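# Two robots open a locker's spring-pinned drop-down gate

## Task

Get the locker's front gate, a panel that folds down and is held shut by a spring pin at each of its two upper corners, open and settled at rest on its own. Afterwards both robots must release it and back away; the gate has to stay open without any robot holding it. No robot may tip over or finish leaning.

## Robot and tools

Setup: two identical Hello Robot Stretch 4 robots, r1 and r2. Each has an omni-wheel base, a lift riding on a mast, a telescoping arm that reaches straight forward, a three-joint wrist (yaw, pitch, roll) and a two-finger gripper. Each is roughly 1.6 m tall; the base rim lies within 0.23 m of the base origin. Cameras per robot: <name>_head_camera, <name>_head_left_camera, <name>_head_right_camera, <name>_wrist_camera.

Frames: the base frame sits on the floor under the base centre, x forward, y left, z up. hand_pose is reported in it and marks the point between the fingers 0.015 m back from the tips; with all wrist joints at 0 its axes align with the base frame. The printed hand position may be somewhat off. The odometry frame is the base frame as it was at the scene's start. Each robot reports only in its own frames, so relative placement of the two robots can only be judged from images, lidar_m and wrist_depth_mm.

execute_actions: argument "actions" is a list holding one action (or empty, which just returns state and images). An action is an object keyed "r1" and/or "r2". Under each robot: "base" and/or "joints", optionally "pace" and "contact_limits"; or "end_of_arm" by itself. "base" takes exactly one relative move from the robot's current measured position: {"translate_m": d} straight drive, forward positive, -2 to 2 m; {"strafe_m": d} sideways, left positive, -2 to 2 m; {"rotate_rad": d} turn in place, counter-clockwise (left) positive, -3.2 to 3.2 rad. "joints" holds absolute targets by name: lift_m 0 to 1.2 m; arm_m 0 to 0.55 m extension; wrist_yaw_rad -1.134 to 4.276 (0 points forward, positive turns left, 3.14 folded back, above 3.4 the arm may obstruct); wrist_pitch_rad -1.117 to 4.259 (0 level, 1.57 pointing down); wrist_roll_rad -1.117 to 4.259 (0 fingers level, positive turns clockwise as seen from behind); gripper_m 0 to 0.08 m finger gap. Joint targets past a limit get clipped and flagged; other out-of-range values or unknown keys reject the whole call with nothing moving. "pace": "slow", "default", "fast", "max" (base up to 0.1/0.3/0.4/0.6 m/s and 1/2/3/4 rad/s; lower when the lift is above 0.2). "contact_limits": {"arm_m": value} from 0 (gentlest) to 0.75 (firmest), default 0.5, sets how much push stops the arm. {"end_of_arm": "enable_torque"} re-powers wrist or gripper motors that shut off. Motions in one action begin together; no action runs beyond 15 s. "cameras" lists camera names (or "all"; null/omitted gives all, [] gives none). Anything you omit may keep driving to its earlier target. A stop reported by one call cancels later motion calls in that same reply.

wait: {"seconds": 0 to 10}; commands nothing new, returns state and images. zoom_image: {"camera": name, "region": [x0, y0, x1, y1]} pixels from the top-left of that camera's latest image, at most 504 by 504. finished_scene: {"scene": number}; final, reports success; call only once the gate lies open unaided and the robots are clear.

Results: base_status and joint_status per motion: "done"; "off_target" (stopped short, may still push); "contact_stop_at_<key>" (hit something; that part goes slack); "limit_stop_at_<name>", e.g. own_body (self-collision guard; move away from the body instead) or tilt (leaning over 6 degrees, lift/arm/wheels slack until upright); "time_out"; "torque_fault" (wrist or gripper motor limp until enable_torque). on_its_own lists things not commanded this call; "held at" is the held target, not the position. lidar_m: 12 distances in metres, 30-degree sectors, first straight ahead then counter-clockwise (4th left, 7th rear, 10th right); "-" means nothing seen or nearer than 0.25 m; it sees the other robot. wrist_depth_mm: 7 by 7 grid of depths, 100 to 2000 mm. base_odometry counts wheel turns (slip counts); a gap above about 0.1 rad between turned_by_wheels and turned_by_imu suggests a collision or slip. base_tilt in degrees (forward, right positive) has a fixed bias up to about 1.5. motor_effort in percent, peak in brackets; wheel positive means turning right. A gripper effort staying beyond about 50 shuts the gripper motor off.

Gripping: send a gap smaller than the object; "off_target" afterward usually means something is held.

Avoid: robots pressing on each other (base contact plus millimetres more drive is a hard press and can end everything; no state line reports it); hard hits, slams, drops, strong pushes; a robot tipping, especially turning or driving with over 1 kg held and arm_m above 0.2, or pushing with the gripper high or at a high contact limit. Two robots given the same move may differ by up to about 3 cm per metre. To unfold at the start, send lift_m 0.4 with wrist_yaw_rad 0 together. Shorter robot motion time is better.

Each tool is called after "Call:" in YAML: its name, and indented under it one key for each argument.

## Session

Call:
execute_actions:
  actions: []

Scene clock: 0.00 s.
r1.base_odometry: x=+0.000 y=+0.000 heading=+0.000 (m, m, rad; r1's odometry frame)
r1.turned_by_wheels: +0.000 (rad since the last result)
r1.turned_by_imu: +0.000 (rad since the last result)
r1.base_tilt: forward=+0.1 right=+0.1 (deg)
r1.lidar_m: 2.27 1.62 1.21 1.14 1.15 1.72 - 1.55 3.67 3.54 3.15 2.32
r1.base_status: not commanded
r1.joint_positions: lift_m=+0.288 arm_m=+0.001 wrist_yaw_rad=+3.134 wrist_pitch_rad=-0.004 wrist_roll_rad=+0.019 gripper_m=+0.040
r1.joint_status: not commanded
r1.motor_effort: lift_m=+21 arm_m=-1 wrist_yaw_rad=+1 wrist_pitch_rad=-7 wrist_roll_rad=+2 gripper_m=+0 wheel_0=+0 wheel_1=+0 wheel_2=+0 (%)
r1.hand_pose: x=-0.0405 y=+0.0891 z=+0.4674 quat_wxyz=(+0.004, +0.002, +0.009, +1.000) (m; r1's base frame)
r1.wrist_depth_mm: - 134 - - - - 1499 / - 134 - - - - 1464 / - 128 198 - - - 1464 / 111 135 274 - - - 1499 / 1397 - - - - - 1537 / 1661 1808 1618 1618 1430 1499 1397 / 1182 1255 119 1098 - - 1060
r2.base_odometry: x=+0.000 y=+0.000 heading=+0.000 (m, m, rad; r2's odometry frame)
r2.turned_by_wheels: +0.000 (rad since the last result)
r2.turned_by_imu: +0.000 (rad since the last result)
r2.base_tilt: forward=+0.5 right=+0.5 (deg)
r2.lidar_m: 3.25 1.50 0.86 0.74 0.75 0.91 1.45 1.45 1.73 3.11 3.01 3.74
r2.base_status: not commanded
r2.joint_positions: lift_m=+0.124 arm_m=+0.003 wrist_yaw_rad=+3.209 wrist_pitch_rad=+0.021 wrist_roll_rad=-0.015 gripper_m=+0.040
r2.joint_status: not commanded
r2.motor_effort: lift_m=+23 arm_m=-1 wrist_yaw_rad=+1 wrist_pitch_rad=-8 wrist_roll_rad=-2 gripper_m=-1 wheel_0=+0 wheel_1=-2 wheel_2=+1 (%)
r2.hand_pose: x=-0.0444 y=+0.0729 z=+0.2981 quat_wxyz=(-0.034, -0.010, -0.008, +0.999) (m; r2's base frame)
r2.wrist_depth_mm: - 136 135 1618 1661 1182 891 / - - 133 1618 1661 1160 878 / - 107 132 1618 1708 1182 878 / - 119 135 1576 1661 1160 866 / 164 140 1576 1618 1661 1160 866 / 216 1281 1366 1397 1464 1138 854 / 222 904 131 891 130 931 820
pictures: r1_head_camera, r1_head_left_camera, r1_head_right_camera, r1_wrist_camera, r2_head_camera, r2_head_left_camera, r2_head_right_camera, r2_wrist_camera
Images, in order (width x height): r1_head_camera 420x560, r1_head_left_camera 420x672, r1_head_right_camera 420x672, r1_wrist_camera 616x392, r2_head_camera 420x560, r2_head_left_camera 420x672, r2_head_right_camera 420x672, r2_wrist_camera 616x392.

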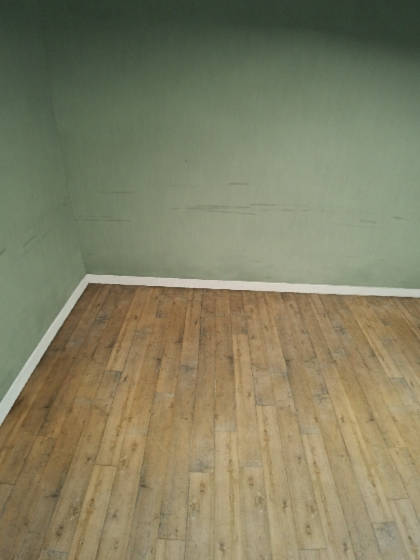

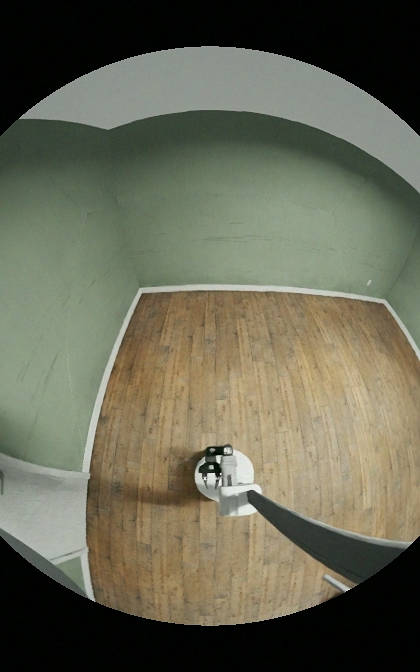

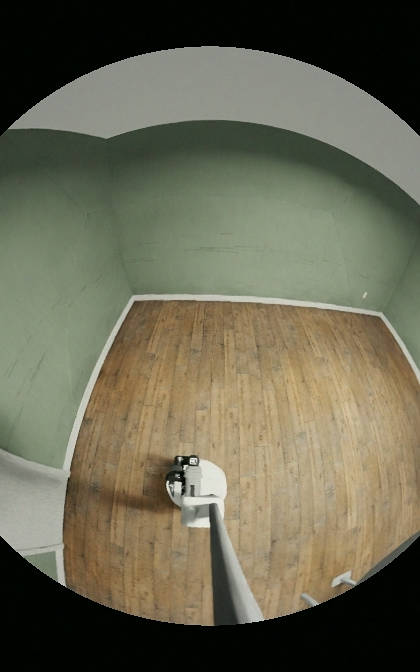

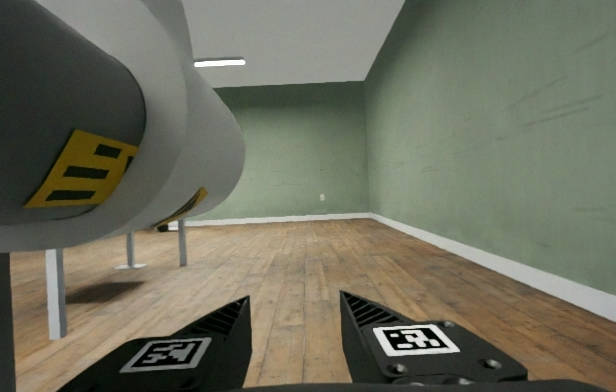

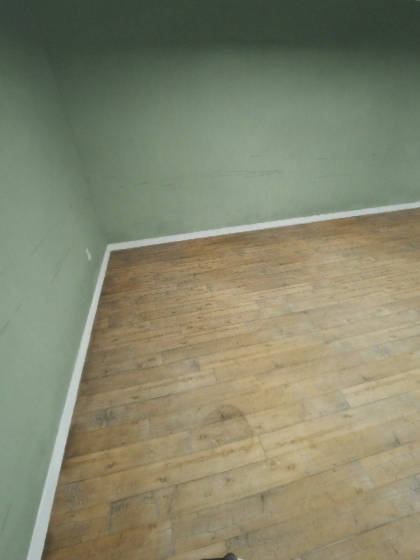

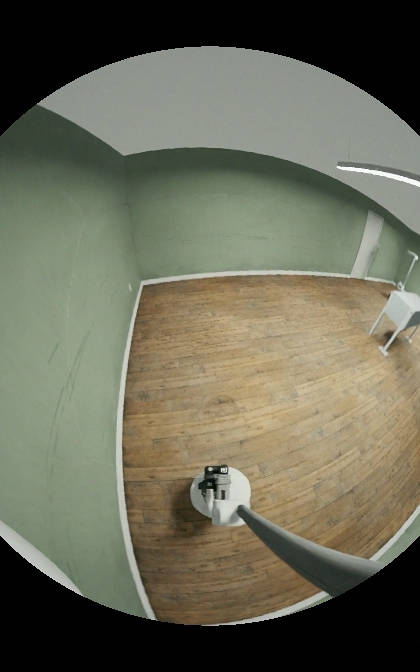

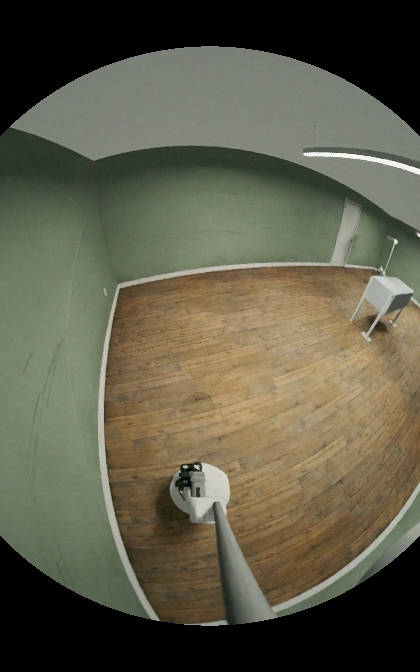

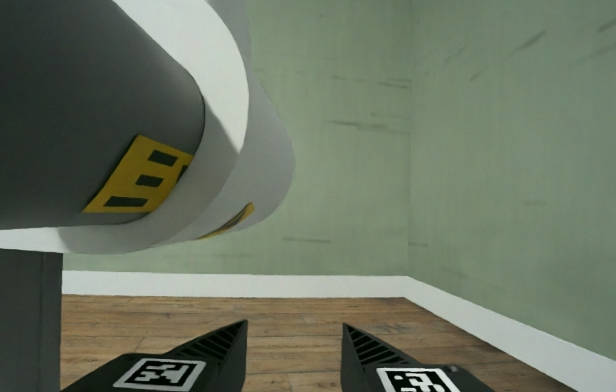

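Call:
zoom_image:
  camera: "r2_head_right_camera"
  region: [320, 190, 420, 360]

Call:
zoom_image:
  camera: "r1_wrist_camera"
  region: [0, 200, 240, 350]

Call:
zoom_image:
  camera: "r1_head_right_camera"
  region: [260, 520, 420, 640]

Region (320, 190, 420, 360) of r2_head_right_camera's 420x672 image, scaled by 2.965, with more detail than that image has; it fills the left 296 columns of this view, and the rest is white.

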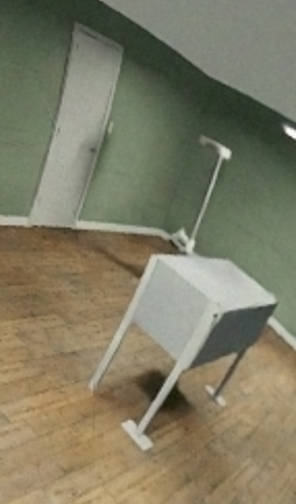

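Region (0, 200, 240, 350) of r1_wrist_camera's 616x392 image, scaled by 2.100; it fills the top 315 rows of this view, and the rest is white.

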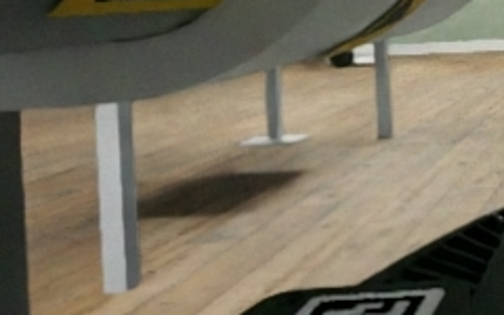

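Region (260, 520, 420, 640) of r1_head_right_camera's 420x672 image, scaled by 3.150, with more detail than that image has; it fills the top 378 rows of this view, and the rest is white.

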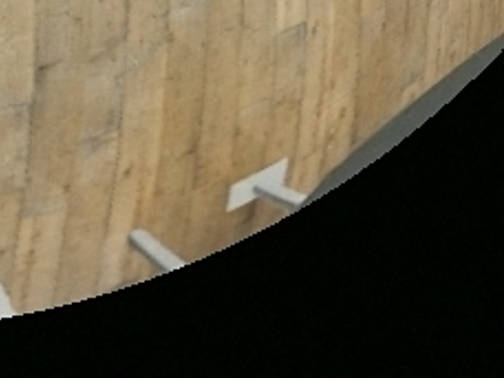

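Call:
execute_actions:
  actions:
    - {"r1": {"base": {"rotate_rad": 2.85}, "pace": "max"}, "r2": {"base": {"rotate_rad": -0.92}, "joints": {"lift_m": 0.195}, "pace": "fast"}}
  cameras: ["r1_head_camera", "r1_head_left_camera", "r1_head_right_camera", "r2_head_camera", "r2_head_right_camera"]

Scene clock: 122.03 s.
r1.base_odometry: x=+0.000 y=+0.000 heading=+2.850 (m, m, rad; r1's odometry frame)
r1.turned_by_wheels: +2.850 (rad since the last result)
r1.turned_by_imu: +2.862 (rad since the last result)
r1.base_tilt: forward=+0.1 right=+0.0 (deg)
r1.lidar_m: 2.43 1.70 1.58 3.54 3.53 2.61 2.26 2.29 1.35 1.17 1.15 1.36
r1.base_status: done
r1.joint_positions: lift_m=+0.288 arm_m=+0.001 wrist_yaw_rad=+3.134 wrist_pitch_rad=-0.004 wrist_roll_rad=+0.019 gripper_m=+0.040
r1.joint_status: not commanded
r1.motor_effort: lift_m=+21(21) arm_m=-1(1) wrist_yaw_rad=+2(2) wrist_pitch_rad=-8(8) wrist_roll_rad=+1(1) gripper_m=-1(2) wheel_0=-1(8) wheel_1=+0(7) wheel_2=+0(12) (%)
r1.hand_pose: x=-0.0404 y=+0.0891 z=+0.4674 quat_wxyz=(+0.004, +0.002, +0.009, +1.000) (m; r1's base frame)
r1.wrist_depth_mm: - 134 - - - - - / - 134 - - - - - / - 129 198 - - - - / 111 135 274 - - - - / - - - - - - - / 1808 1808 1576 1618 1397 1499 1499 / 1205 1255 119 1098 - - 1042
r2.base_odometry: x=+0.000 y=+0.000 heading=-0.919 (m, m, rad; r2's odometry frame)
r2.turned_by_wheels: -0.919 (rad since the last result)
r2.turned_by_imu: -0.923 (rad since the last result)
r2.base_tilt: forward=+0.5 right=+0.4 (deg)
r2.lidar_m: 2.98 3.54 3.25 1.23 0.82 0.76 0.77 0.98 1.45 1.46 1.89 4.05
r2.base_status: done
r2.joint_positions: lift_m=+0.195 arm_m=+0.003 wrist_yaw_rad=+3.209 wrist_pitch_rad=+0.021 wrist_roll_rad=-0.015 gripper_m=+0.040
r2.joint_status: all done
r2.motor_effort: lift_m=+27(32) arm_m=-1(1) wrist_yaw_rad=+1(1) wrist_pitch_rad=-8(8) wrist_roll_rad=-2(2) gripper_m=-1(1) wheel_0=+5(9) wheel_1=+3(10) wheel_2=+2(10) (%)
r2.hand_pose: x=-0.0444 y=+0.0729 z=+0.3684 quat_wxyz=(-0.034, -0.010, -0.008, +0.999) (m; r2's base frame)
r2.wrist_depth_mm: - 136 135 976 866 768 715 / - - 133 960 854 768 707 / - 108 132 904 854 759 699 / - 119 135 917 831 759 699 / 164 141 1042 931 842 759 699 / 216 1205 1060 917 831 741 691 / 223 1078 131 917 130 741 691
pictures: r1_head_camera, r1_head_left_camera, r1_head_right_camera, r2_head_camera, r2_head_right_camera
Images, in order (width x height): r1_head_camera 420x560, r1_head_left_camera 420x672, r1_head_right_camera 420x672, r2_head_camera 420x560, r2_head_right_camera 420x672.

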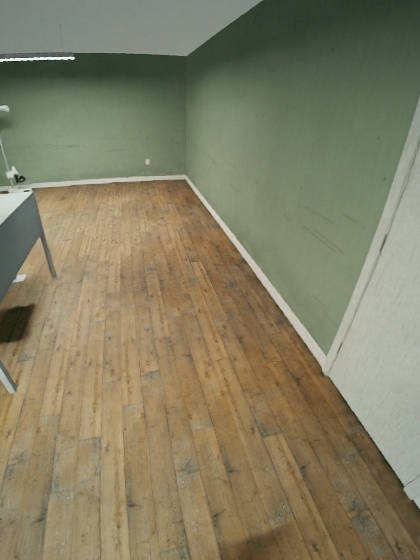

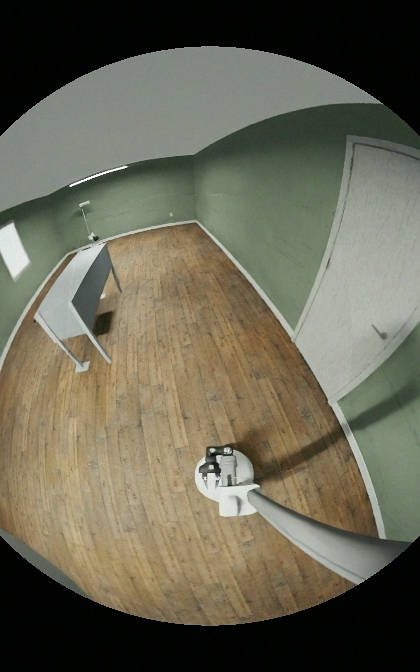

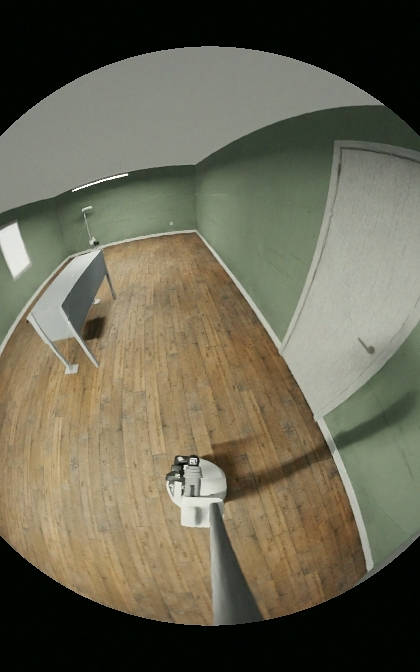

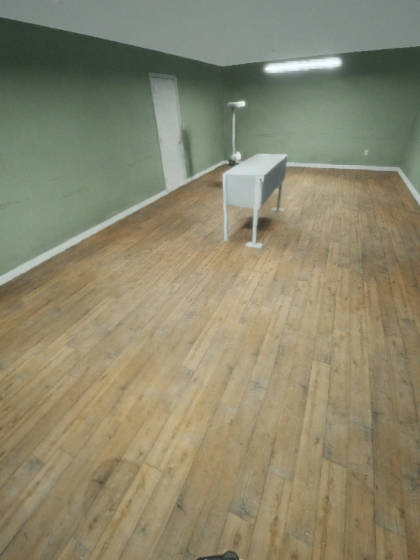

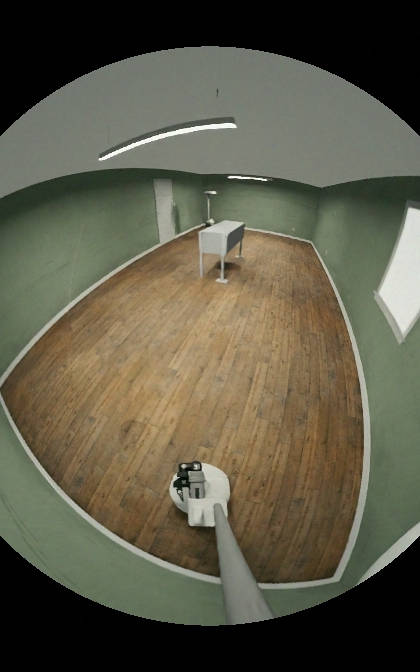

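Call:
zoom_image:
  camera: "r2_head_camera"
  region: [200, 140, 310, 260]

Call:
zoom_image:
  camera: "r1_head_left_camera"
  region: [10, 220, 150, 390]

Region (200, 140, 310, 260) of r2_head_camera's 420x560 image, scaled by 4.200, with more detail than that image has; it fills the left 462 columns of this view, and the rest is white.

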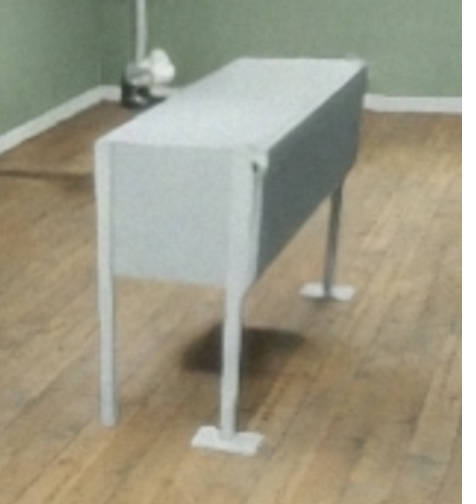

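Region (10, 220, 150, 390) of r1_head_left_camera's 420x672 image, scaled by 2.965, with more detail than that image has; it fills the left 415 columns of this view, and the rest is white.

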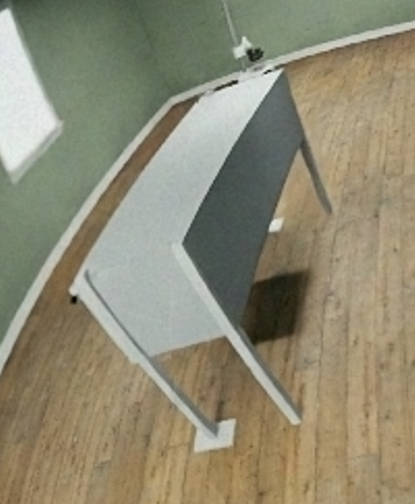

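Call:
execute_actions:
  actions:
    - {"r1": {"base": {"strafe_m": 1.46}, "joints": {"lift_m": 0.635, "wrist_yaw_rad": 0, "arm_m": 0.2, "gripper_m": 0.05}, "pace": "max"}, "r2": {"base": {"translate_m": 2.0}, "joints": {"lift_m": 0.635, "wrist_yaw_rad": 0, "arm_m": 0.05, "gripper_m": 0.05}, "pace": "max"}}
  cameras: ["r1_head_camera", "r1_wrist_camera", "r2_head_camera", "r2_wrist_camera"]

Scene clock: 195.17 s.
r1.base_odometry: x=-0.420 y=-1.398 heading=+2.850 (m, m, rad; r1's odometry frame)
r1.turned_by_wheels: +0.000 (rad since the last result)
r1.turned_by_imu: +0.001 (rad since the last result)
r1.base_tilt: forward=+0.1 right=+0.0 (deg)
r1.lidar_m: 0.93 4.14 2.43 2.12 2.11 2.48 2.66 2.63 3.01 2.57 2.59 1.08
r1.base_status: done
r1.joint_positions: lift_m=+0.635 arm_m=+0.199 wrist_yaw_rad=+0.000 wrist_pitch_rad=-0.004 wrist_roll_rad=+0.019 gripper_m=+0.050
r1.joint_status: all done
r1.motor_effort: lift_m=+24(26) arm_m=+5(6) wrist_yaw_rad=+1(6) wrist_pitch_rad=-8(9) wrist_roll_rad=+2(2) gripper_m=+0(1) wheel_0=-1(13) wheel_1=-1(12) wheel_2=+0(2) (%)
r1.hand_pose: x=+0.5827 y=-0.0873 z=+0.8137 quat_wxyz=(+1.000, +0.009, -0.002, +0.000) (m; r1's base frame)
r1.wrist_depth_mm: - - - - - - - / - - - - - - - / - - - - - - - / - 539 580 615 634 - - / - 530 569 609 634 - - / - 530 564 603 153 - - / - - 142 609 122 - 1756
r2.base_odometry: x=+1.213 y=-1.590 heading=-0.919 (m, m, rad; r2's odometry frame)
r2.turned_by_wheels: +0.000 (rad since the last result)
r2.turned_by_imu: -0.010 (rad since the last result)
r2.base_tilt: forward=+0.6 right=+0.4 (deg)
r2.lidar_m: 1.08 2.69 2.46 2.50 2.81 2.60 2.64 2.45 2.21 2.26 2.89 1.05
r2.base_status: done
r2.joint_positions: lift_m=+0.635 arm_m=+0.049 wrist_yaw_rad=+0.000 wrist_pitch_rad=+0.021 wrist_roll_rad=-0.015 gripper_m=+0.050
r2.joint_status: all done
r2.motor_effort: lift_m=+26(33) arm_m=+5(4) wrist_yaw_rad=+0(4) wrist_pitch_rad=-8(8) wrist_roll_rad=-2(2) gripper_m=+0(1) wheel_0=+1(10) wheel_1=+1(11) wheel_2=+1(15) (%)
r2.hand_pose: x=+0.4327 y=-0.0874 z=+0.8085 quat_wxyz=(+1.000, -0.007, +0.010, +0.000) (m; r2's base frame)
r2.wrist_depth_mm: - - - - - - - / - - - - - - - / - - - - - - - / - - - - - - - / - - - 866 788 707 - / - - - 854 788 707 - / - - 145 866 129 691 -
pictures: r1_head_camera, r1_wrist_camera, r2_head_camera, r2_wrist_camera
Images, in order (width x height): r1_head_camera 420x560, r1_wrist_camera 616x392, r2_head_camera 420x560, r2_wrist_camera 616x392.

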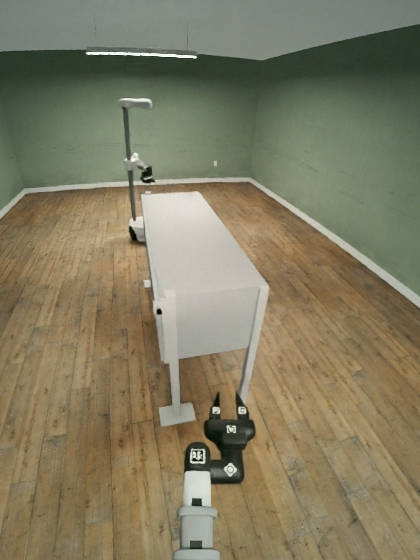

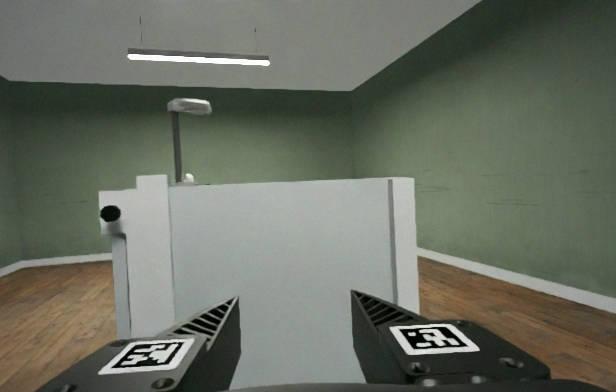

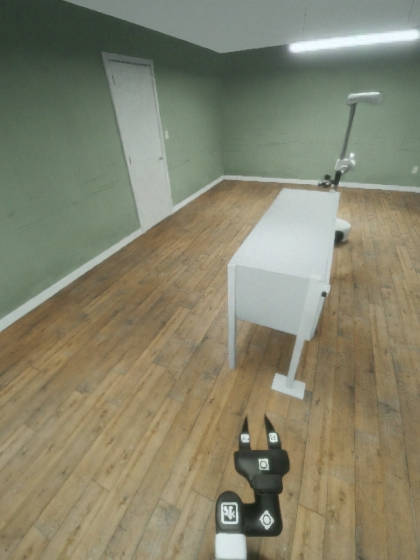

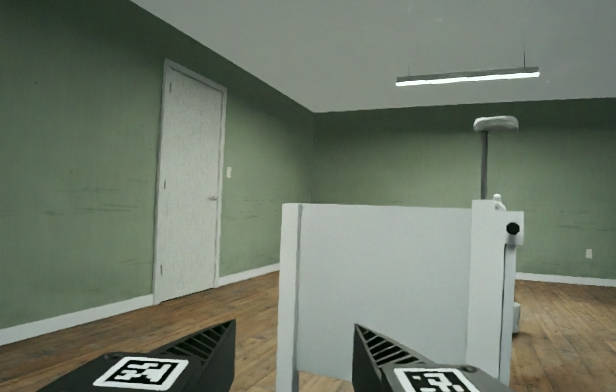

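Call:
zoom_image:
  camera: "r1_wrist_camera"
  region: [80, 160, 200, 260]

Call:
zoom_image:
  camera: "r2_wrist_camera"
  region: [440, 180, 560, 280]

Call:
zoom_image:
  camera: "r1_wrist_camera"
  region: [200, 270, 400, 392]

Call:
zoom_image:
  camera: "r2_wrist_camera"
  region: [200, 270, 400, 392]

Region (80, 160, 200, 260) of r1_wrist_camera's 616x392 image, scaled by 4.200.

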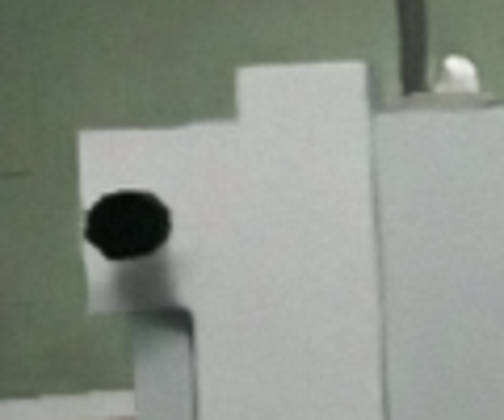

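Region (440, 180, 560, 280) of r2_wrist_camera's 616x392 image, scaled by 4.200.

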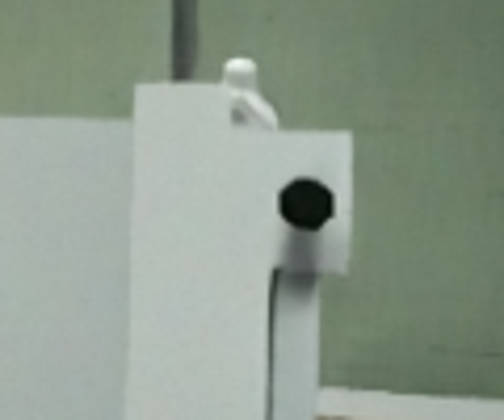

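Region (200, 270, 400, 392) of r1_wrist_camera's 616x392 image, scaled by 2.520; it fills the top 307 rows of this view, and the rest is white.

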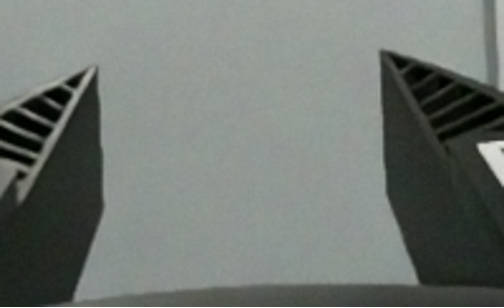

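Region (200, 270, 400, 392) of r2_wrist_camera's 616x392 image, scaled by 2.520; it fills the top 307 rows of this view, and the rest is white.

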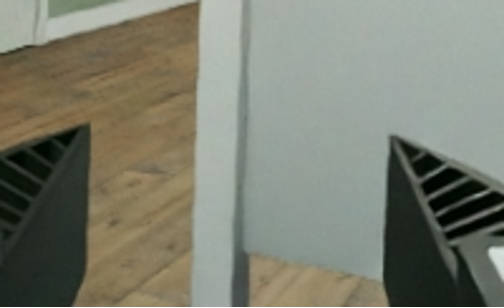

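Call:
execute_actions:
  actions:
    - {"r1": {"base": {"rotate_rad": 0.267}, "joints": {"lift_m": 0.673, "arm_m": 0.32}, "pace": "max"}, "r2": {"base": {"rotate_rad": -0.357}, "joints": {"lift_m": 0.671, "arm_m": 0.2, "wrist_yaw_rad": -0.04}, "pace": "max"}}
  cameras: ["r1_head_camera", "r1_wrist_camera", "r2_head_camera", "r2_wrist_camera"]

Scene clock: 277.67 s.
r1.base_odometry: x=-0.420 y=-1.398 heading=+3.117 (m, m, rad; r1's odometry frame)
r1.turned_by_wheels: +0.267 (rad since the last result)
r1.turned_by_imu: +0.269 (rad since the last result)
r1.base_tilt: forward=+0.1 right=+0.0 (deg)
r1.lidar_m: 0.90 2.97 2.21 2.09 2.20 2.73 2.63 2.79 2.69 2.55 2.69 0.99
r1.base_status: done
r1.joint_positions: lift_m=+0.673 arm_m=+0.319 wrist_yaw_rad=+0.000 wrist_pitch_rad=-0.004 wrist_roll_rad=+0.019 gripper_m=+0.050
r1.joint_status: all done
r1.motor_effort: lift_m=+24(27) arm_m=+5(6) wrist_yaw_rad=+1(6) wrist_pitch_rad=-8(9) wrist_roll_rad=+1(1) gripper_m=-1(1) wheel_0=+1(6) wheel_1=+0(8) wheel_2=+1(6) (%)
r1.hand_pose: x=+0.7027 y=-0.0873 z=+0.8518 quat_wxyz=(+1.000, +0.009, -0.002, +0.000) (m; r1's base frame)
r1.wrist_depth_mm: - - - - - - - / - - - - - - - / - - - - - - - / - - - - 723 569 477 / - - - 415 433 433 430 / - - - 424 153 430 436 / - - 142 424 122 - 433
r2.base_odometry: x=+1.213 y=-1.590 heading=-1.276 (m, m, rad; r2's odometry frame)
r2.turned_by_wheels: -0.357 (rad since the last result)
r2.turned_by_imu: -0.359 (rad since the last result)
r2.base_tilt: forward=+0.6 right=+0.4 (deg)
r2.lidar_m: 1.04 1.11 2.54 2.46 2.61 2.67 2.60 2.78 2.32 2.20 2.38 3.37
r2.base_status: done
r2.joint_positions: lift_m=+0.671 arm_m=+0.199 wrist_yaw_rad=-0.040 wrist_pitch_rad=+0.021 wrist_roll_rad=-0.015 gripper_m=+0.050
r2.joint_status: all done
r2.motor_effort: lift_m=+26(26) arm_m=+5(6) wrist_yaw_rad=+0(1) wrist_pitch_rad=-7(8) wrist_roll_rad=-2(2) gripper_m=+1(1) wheel_0=+1(9) wheel_1=+0(11) wheel_2=+0(6) (%)
r2.hand_pose: x=+0.5790 y=-0.0958 z=+0.8444 quat_wxyz=(+1.000, -0.007, +0.011, -0.020) (m; r2's base frame)
r2.wrist_depth_mm: - - - - - - - / - - - - - - - / - - - - - - - / - - - - - - - / 668 668 661 - - - - / 661 654 654 - - - - / 661 654 145 1863 129 - -
pictures: r1_head_camera, r1_wrist_camera, r2_head_camera, r2_wrist_camera
Images, in order (width x height): r1_head_camera 420x560, r1_wrist_camera 616x392, r2_head_camera 420x560, r2_wrist_camera 616x392.

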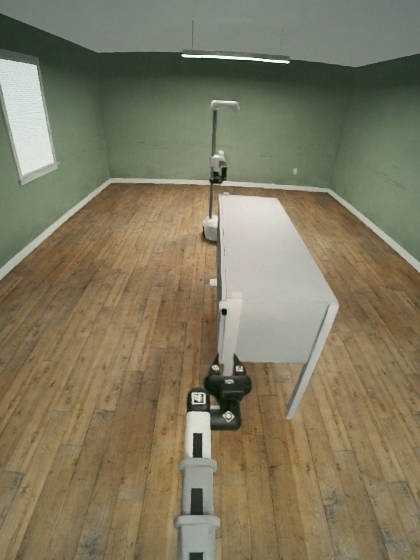

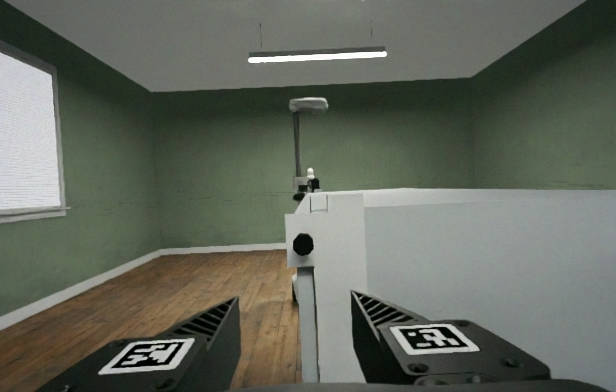

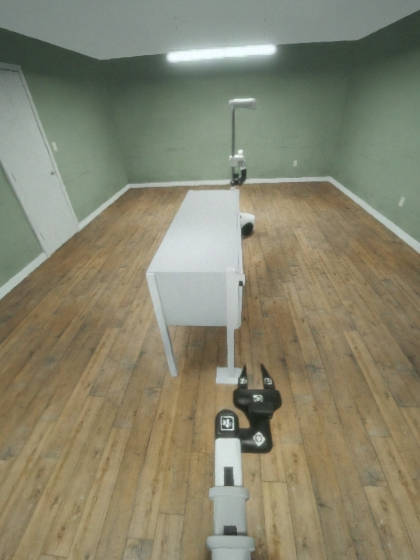

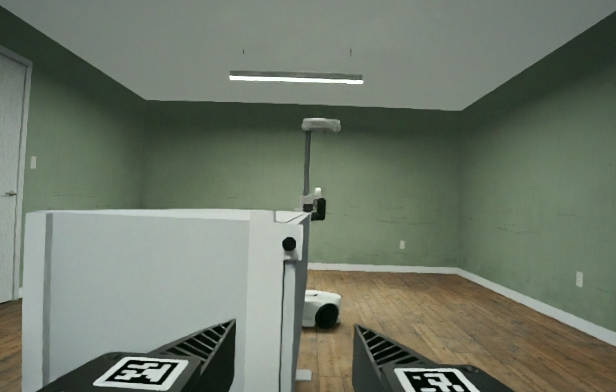

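Call:
zoom_image:
  camera: "r1_wrist_camera"
  region: [260, 180, 380, 290]

Call:
zoom_image:
  camera: "r2_wrist_camera"
  region: [230, 190, 340, 290]

Region (260, 180, 380, 290) of r1_wrist_camera's 616x392 image, scaled by 4.200; it fills the top 462 rows of this view, and the rest is white.

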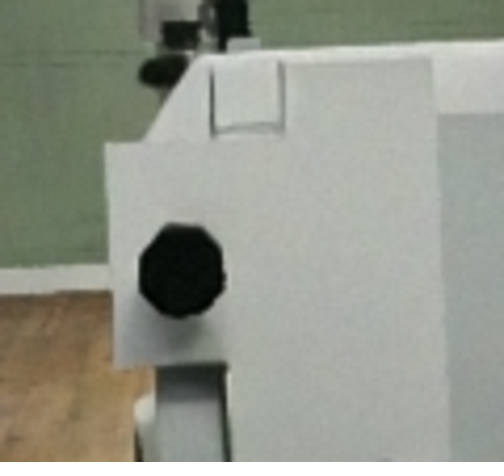

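Region (230, 190, 340, 290) of r2_wrist_camera's 616x392 image, scaled by 4.582; it fills the top 458 rows of this view, and the rest is white.

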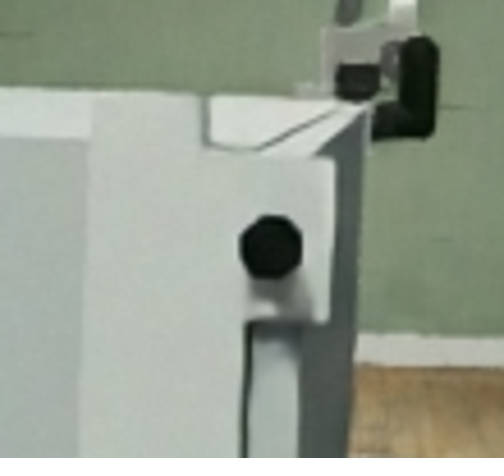

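Call:
execute_actions:
  actions:
    - {"r1": {"base": {"translate_m": 0.06}, "joints": {"arm_m": 0.496, "wrist_yaw_rad": -0.02, "gripper_m": 0.06}, "contact_limits": {"arm_m": 0.25}, "pace": "fast"}, "r2": {"base": {"translate_m": 0.18}, "joints": {"lift_m": 0.674, "arm_m": 0.481, "gripper_m": 0.06}, "contact_limits": {"arm_m": 0.25}, "pace": "fast"}}
  cameras: ["r1_head_camera", "r1_wrist_camera", "r2_head_camera", "r2_wrist_camera"]

Scene clock: 378.70 s.
r1.base_odometry: x=-0.480 y=-1.397 heading=+3.116 (m, m, rad; r1's odometry frame)
r1.turned_by_wheels: +0.000 (rad since the last result)
r1.turned_by_imu: +0.001 (rad since the last result)
r1.base_tilt: forward=+0.1 right=+0.1 (deg)
r1.lidar_m: 0.90 2.93 2.19 2.12 2.20 2.79 2.69 2.85 2.68 2.55 2.72 0.93
r1.base_status: done
r1.joint_positions: lift_m=+0.673 arm_m=+0.495 wrist_yaw_rad=-0.020 wrist_pitch_rad=-0.004 wrist_roll_rad=+0.019 gripper_m=+0.060
r1.joint_status: all done
r1.motor_effort: lift_m=+24(24) arm_m=+5(5) wrist_yaw_rad=+2(0) wrist_pitch_rad=-8(9) wrist_roll_rad=+2(2) gripper_m=+1(2) wheel_0=-2(4) wheel_1=-1(8) wheel_2=+0(12) (%)
r1.contact_limits: arm_m 0.25
r1.hand_pose: x=+0.8768 y=-0.0916 z=+0.8518 quat_wxyz=(+1.000, +0.009, -0.002, -0.010) (m; r1's base frame)
r1.wrist_depth_mm: - - - - - - - / - - - - - - - / - - - - - - - / - - - - 759 564 500 / - - - 181 181 200 200 / - - - 180 159 201 201 / - - 917 181 138 - -
r2.base_odometry: x=+1.266 y=-1.762 heading=-1.276 (m, m, rad; r2's odometry frame)
r2.turned_by_wheels: +0.000 (rad since the last result)
r2.turned_by_imu: -0.002 (rad since the last result)
r2.base_tilt: forward=+0.5 right=+0.4 (deg)
r2.lidar_m: 0.86 0.96 2.54 2.47 2.57 2.87 2.77 2.94 2.30 2.21 2.39 3.38
r2.base_status: done
r2.joint_positions: lift_m=+0.674 arm_m=+0.480 wrist_yaw_rad=-0.040 wrist_pitch_rad=+0.021 wrist_roll_rad=-0.015 gripper_m=+0.060
r2.joint_status: all done
r2.motor_effort: lift_m=+27(27) arm_m=+5(9) wrist_yaw_rad=+0(1) wrist_pitch_rad=-7(8) wrist_roll_rad=-2(2) gripper_m=+1(1) wheel_0=+2(8) wheel_1=+2(7) wheel_2=+0(13) (%)
r2.contact_limits: arm_m 0.25
r2.hand_pose: x=+0.8600 y=-0.0958 z=+0.8474 quat_wxyz=(+1.000, -0.007, +0.011, -0.020) (m; r2's base frame)
r2.wrist_depth_mm: - - - - - - - / - - - - - - - / - - - - - - - / - - - - - - - / 203 200 181 466 - - - / 200 200 181 180 - - - / 200 120 148 179 138 - -
pictures: r1_head_camera, r1_wrist_camera, r2_head_camera, r2_wrist_camera
Images, in order (width x height): r1_head_camera 420x560, r1_wrist_camera 616x392, r2_head_camera 420x560, r2_wrist_camera 616x392.

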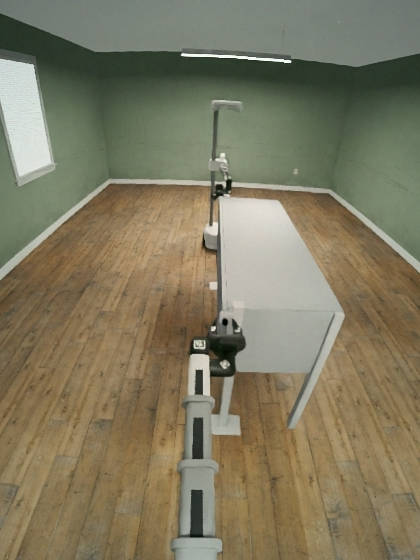

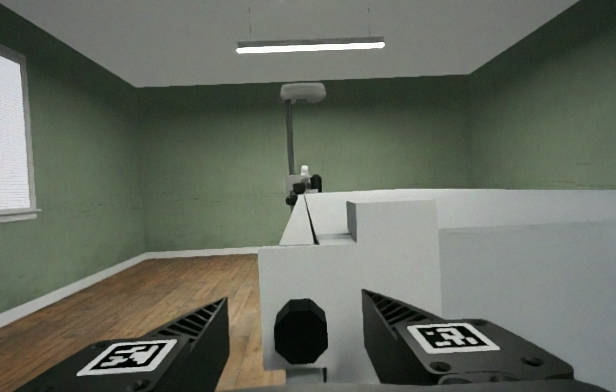

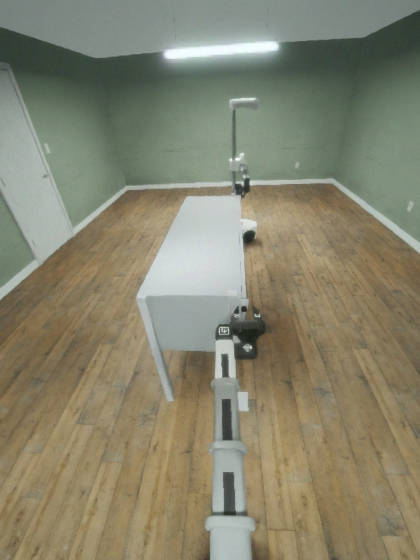

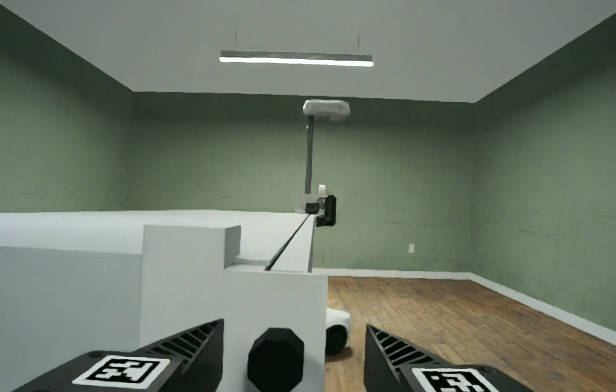

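Call:
zoom_image:
  camera: "r1_wrist_camera"
  region: [200, 240, 400, 392]

Call:
zoom_image:
  camera: "r2_wrist_camera"
  region: [195, 240, 395, 392]

Region (200, 240, 400, 392) of r1_wrist_camera's 616x392 image, scaled by 2.520; it fills the top 383 rows of this view, and the rest is white.

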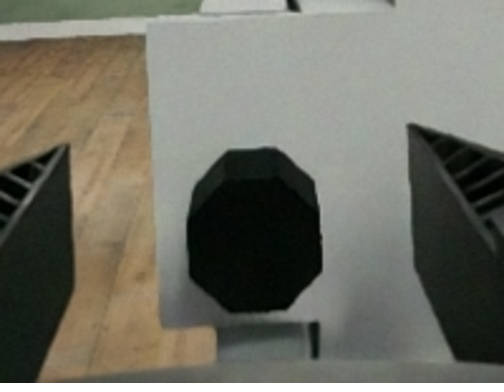

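Region (195, 240, 395, 392) of r2_wrist_camera's 616x392 image, scaled by 2.520; it fills the top 383 rows of this view, and the rest is white.

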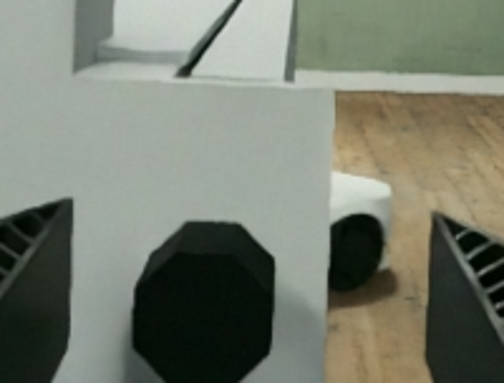

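Call:
execute_actions:
  actions:
    - {"r1": {"joints": {"arm_m": 0.501, "wrist_yaw_rad": -0.028, "gripper_m": 0.008}, "contact_limits": {"arm_m": 0.2}, "pace": "fast"}, "r2": {"base": {"strafe_m": 0.006}, "joints": {"arm_m": 0.487, "gripper_m": 0.008}, "contact_limits": {"arm_m": 0.2}, "pace": "fast"}}
  cameras: ["r1_wrist_camera", "r2_wrist_camera"]

Scene clock: 406.93 s.
r1.base_odometry: x=-0.480 y=-1.397 heading=+3.116 (m, m, rad; r1's odometry frame)
r1.turned_by_wheels: +0.000 (rad since the last result)
r1.turned_by_imu: +0.001 (rad since the last result)
r1.base_tilt: forward=+0.1 right=+0.0 (deg)
r1.lidar_m: 0.91 2.96 2.17 2.11 2.20 2.78 2.70 2.84 2.70 2.54 2.71 0.94
r1.base_status: not commanded
r1.joint_positions: lift_m=+0.673 arm_m=+0.500 wrist_yaw_rad=-0.028 wrist_pitch_rad=-0.004 wrist_roll_rad=+0.020 gripper_m=+0.019
r1.joint_status: gripper_m off_target (ended at +0.019, target +0.008); the others done
r1.on_its_own: gripper_m is held at +0.015, not at your +0.008, by its contact guard: the fingers met something
r1.motor_effort: lift_m=+23(23) arm_m=+5(6) wrist_yaw_rad=+2(1) wrist_pitch_rad=-7(8) wrist_roll_rad=-1(2) gripper_m=-35(36) wheel_0=-2(2) wheel_1=-2(1) wheel_2=-1(1) (%)
r1.contact_limits: arm_m 0.2
r1.hand_pose: x=+0.8811 y=-0.0934 z=+0.8518 quat_wxyz=(+1.000, +0.010, -0.002, -0.014) (m; r1's base frame)
r1.wrist_depth_mm: - - - - - - - / - - - - - - - / - - - - - - - / - - - - 759 559 492 / - - - 176 177 197 198 / - - - 151 177 197 198 / - - 103 141 - 198 199
r2.base_odometry: x=+1.272 y=-1.760 heading=-1.276 (m, m, rad; r2's odometry frame)
r2.turned_by_wheels: +0.000 (rad since the last result)
r2.turned_by_imu: -0.001 (rad since the last result)
r2.base_tilt: forward=+0.5 right=+0.4 (deg)
r2.lidar_m: 0.87 0.94 2.52 2.46 2.57 2.83 2.80 2.94 2.33 2.23 2.40 3.39
r2.base_status: done
r2.joint_positions: lift_m=+0.674 arm_m=+0.486 wrist_yaw_rad=-0.040 wrist_pitch_rad=+0.021 wrist_roll_rad=-0.014 gripper_m=+0.019
r2.joint_status: gripper_m off_target (ended at +0.019, target +0.008); the others done
r2.on_its_own: gripper_m is held at +0.015, not at your +0.008, by its contact guard: the fingers met something
r2.motor_effort: lift_m=+27(27) arm_m=+5(5) wrist_yaw_rad=+1(1) wrist_pitch_rad=-8(7) wrist_roll_rad=-4(3) gripper_m=-36(38) wheel_0=+1(11) wheel_1=-1(10) wheel_2=+0(2) (%)
r2.contact_limits: arm_m 0.2
r2.hand_pose: x=+0.8660 y=-0.0958 z=+0.8474 quat_wxyz=(+1.000, -0.007, +0.011, -0.020) (m; r2's base frame)
r2.wrist_depth_mm: - - - - - - - / - - - - - - - / - - - - - - - / - - - - - - - / 198 195 176 473 - - - / 195 195 175 175 - - - / 195 193 124 138 - - -
pictures: r1_wrist_camera, r2_wrist_camera
Images, in order (width x height): r1_wrist_camera 616x392, r2_wrist_camera 616x392.

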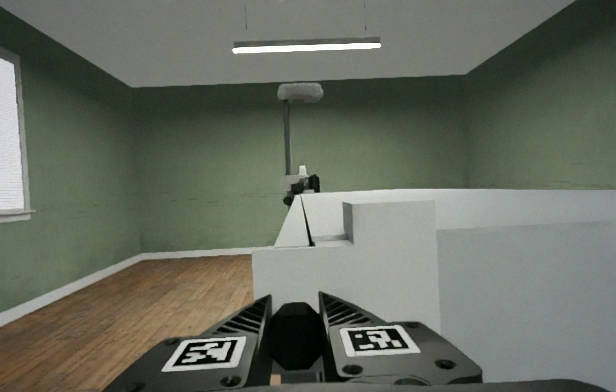

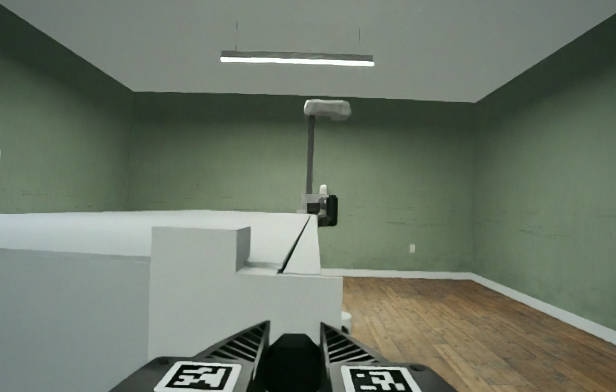

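Call:
execute_actions:
  actions:
    - {"r1": {"joints": {"arm_m": 0.48}, "contact_limits": {"arm_m": 0.3}, "pace": "slow"}, "r2": {"joints": {"arm_m": 0.466}, "contact_limits": {"arm_m": 0.3}, "pace": "slow"}}
  cameras: ["r1_head_camera", "r1_wrist_camera", "r2_head_camera", "r2_wrist_camera"]

Scene clock: 435.97 s.
r1.base_odometry: x=-0.480 y=-1.397 heading=+3.117 (m, m, rad; r1's odometry frame)
r1.turned_by_wheels: +0.001 (rad since the last result)
r1.turned_by_imu: -0.003 (rad since the last result)
r1.base_tilt: forward=+0.1 right=+0.0 (deg)
r1.lidar_m: 0.89 2.96 2.20 2.10 2.22 2.80 2.71 2.82 2.71 2.56 2.72 0.93
r1.base_status: not commanded
r1.joint_positions: lift_m=+0.673 arm_m=+0.494 wrist_yaw_rad=-0.022 wrist_pitch_rad=-0.004 wrist_roll_rad=+0.020 gripper_m=+0.019
r1.joint_status: arm_m contact_stop (moved -0.006 of -0.020)
r1.on_its_own: gripper_m is held at +0.015, not at your +0.008, by its contact guard: the fingers met something; arm_m is slack since a contact_stop (your +0.480 is given up); wrist_yaw_rad is at rest, and its effort (-15) is outside its rest range (-13 to +13)
r1.motor_effort: lift_m=+23(24) arm_m=+0(16) wrist_yaw_rad=-15(23) wrist_pitch_rad=-9(13) wrist_roll_rad=-1(2) gripper_m=-37(37) wheel_0=-2(7) wheel_1=-1(4) wheel_2=+6(11) (%)
r1.contact_limits: arm_m 0.3
r1.hand_pose: x=+0.8754 y=-0.0921 z=+0.8517 quat_wxyz=(+1.000, +0.010, -0.002, -0.011) (m; r1's base frame)
r1.wrist_depth_mm: - - - - - - - / - - - - - - - / - - - - - - - / - - - 1756 750 564 492 / - - 418 180 181 200 201 / - 200 272 151 182 201 202 / - 186 104 140 - 202 204
r2.base_odometry: x=+1.272 y=-1.760 heading=-1.275 (m, m, rad; r2's odometry frame)
r2.turned_by_wheels: +0.001 (rad since the last result)
r2.turned_by_imu: -0.005 (rad since the last result)
r2.base_tilt: forward=+0.5 right=+0.4 (deg)
r2.lidar_m: 0.87 0.94 2.52 2.45 2.59 2.87 2.78 2.94 2.29 2.22 2.38 3.36
r2.base_status: not commanded
r2.joint_positions: lift_m=+0.674 arm_m=+0.480 wrist_yaw_rad=-0.034 wrist_pitch_rad=+0.022 wrist_roll_rad=-0.014 gripper_m=+0.019
r2.joint_status: arm_m contact_stop (moved -0.006 of -0.020)
r2.on_its_own: gripper_m is held at +0.015, not at your +0.008, by its contact guard: the fingers met something; arm_m is slack since a contact_stop (your +0.466 is given up); wrist_yaw_rad is at rest, and its effort (-18) is outside its rest range (-13 to +13)
r2.motor_effort: lift_m=+27(27) arm_m=+0(13) wrist_yaw_rad=-18(33) wrist_pitch_rad=-10(13) wrist_roll_rad=-3(4) gripper_m=-36(35) wheel_0=+1(4) wheel_1=+0(3) wheel_2=+6(8) (%)
r2.contact_limits: arm_m 0.3
r2.hand_pose: x=+0.8604 y=-0.0945 z=+0.8472 quat_wxyz=(+1.000, -0.007, +0.011, -0.017) (m; r2's base frame)
r2.wrist_depth_mm: - - - - - - - / - - - - - - - / - - - - - - - / - - - - - - - / 203 200 181 891 732 - - / 201 200 180 179 342 230 - / 200 199 124 138 231 189 -
pictures: r1_head_camera, r1_wrist_camera, r2_head_camera, r2_wrist_camera
Images, in order (width x height): r1_head_camera 420x560, r1_wrist_camera 616x392, r2_head_camera 420x560, r2_wrist_camera 616x392.

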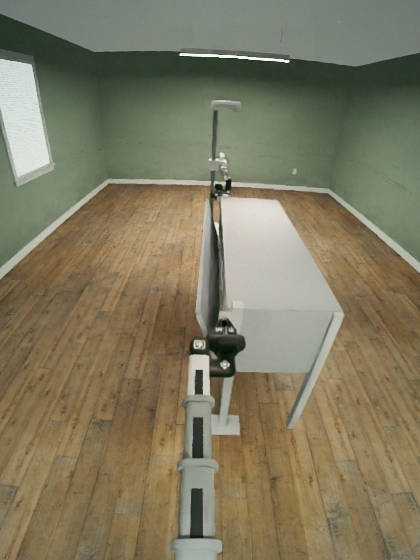

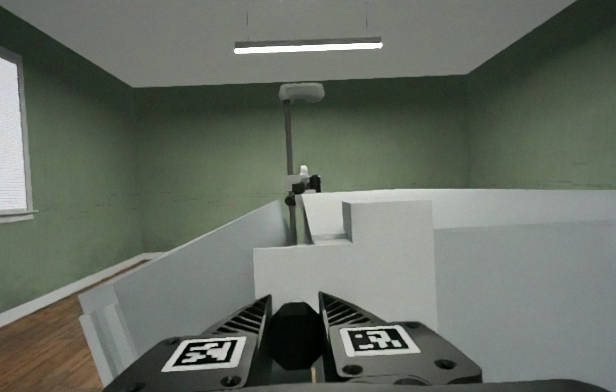

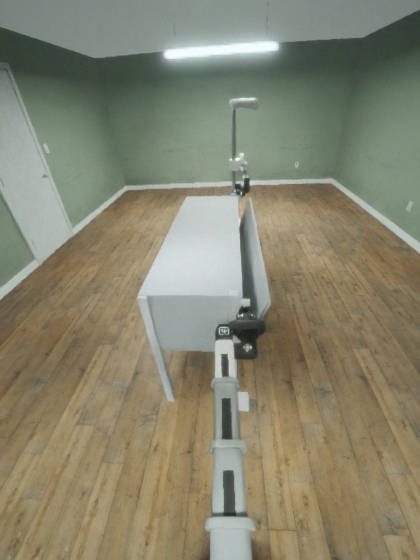

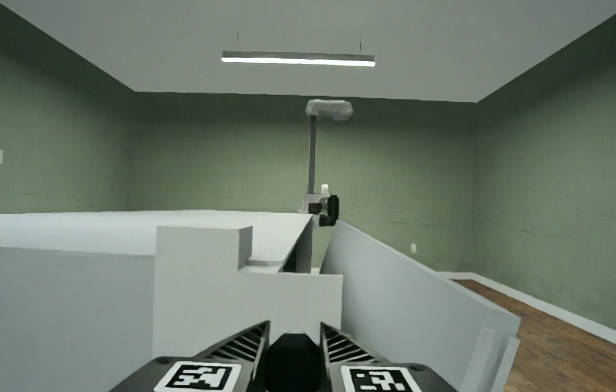

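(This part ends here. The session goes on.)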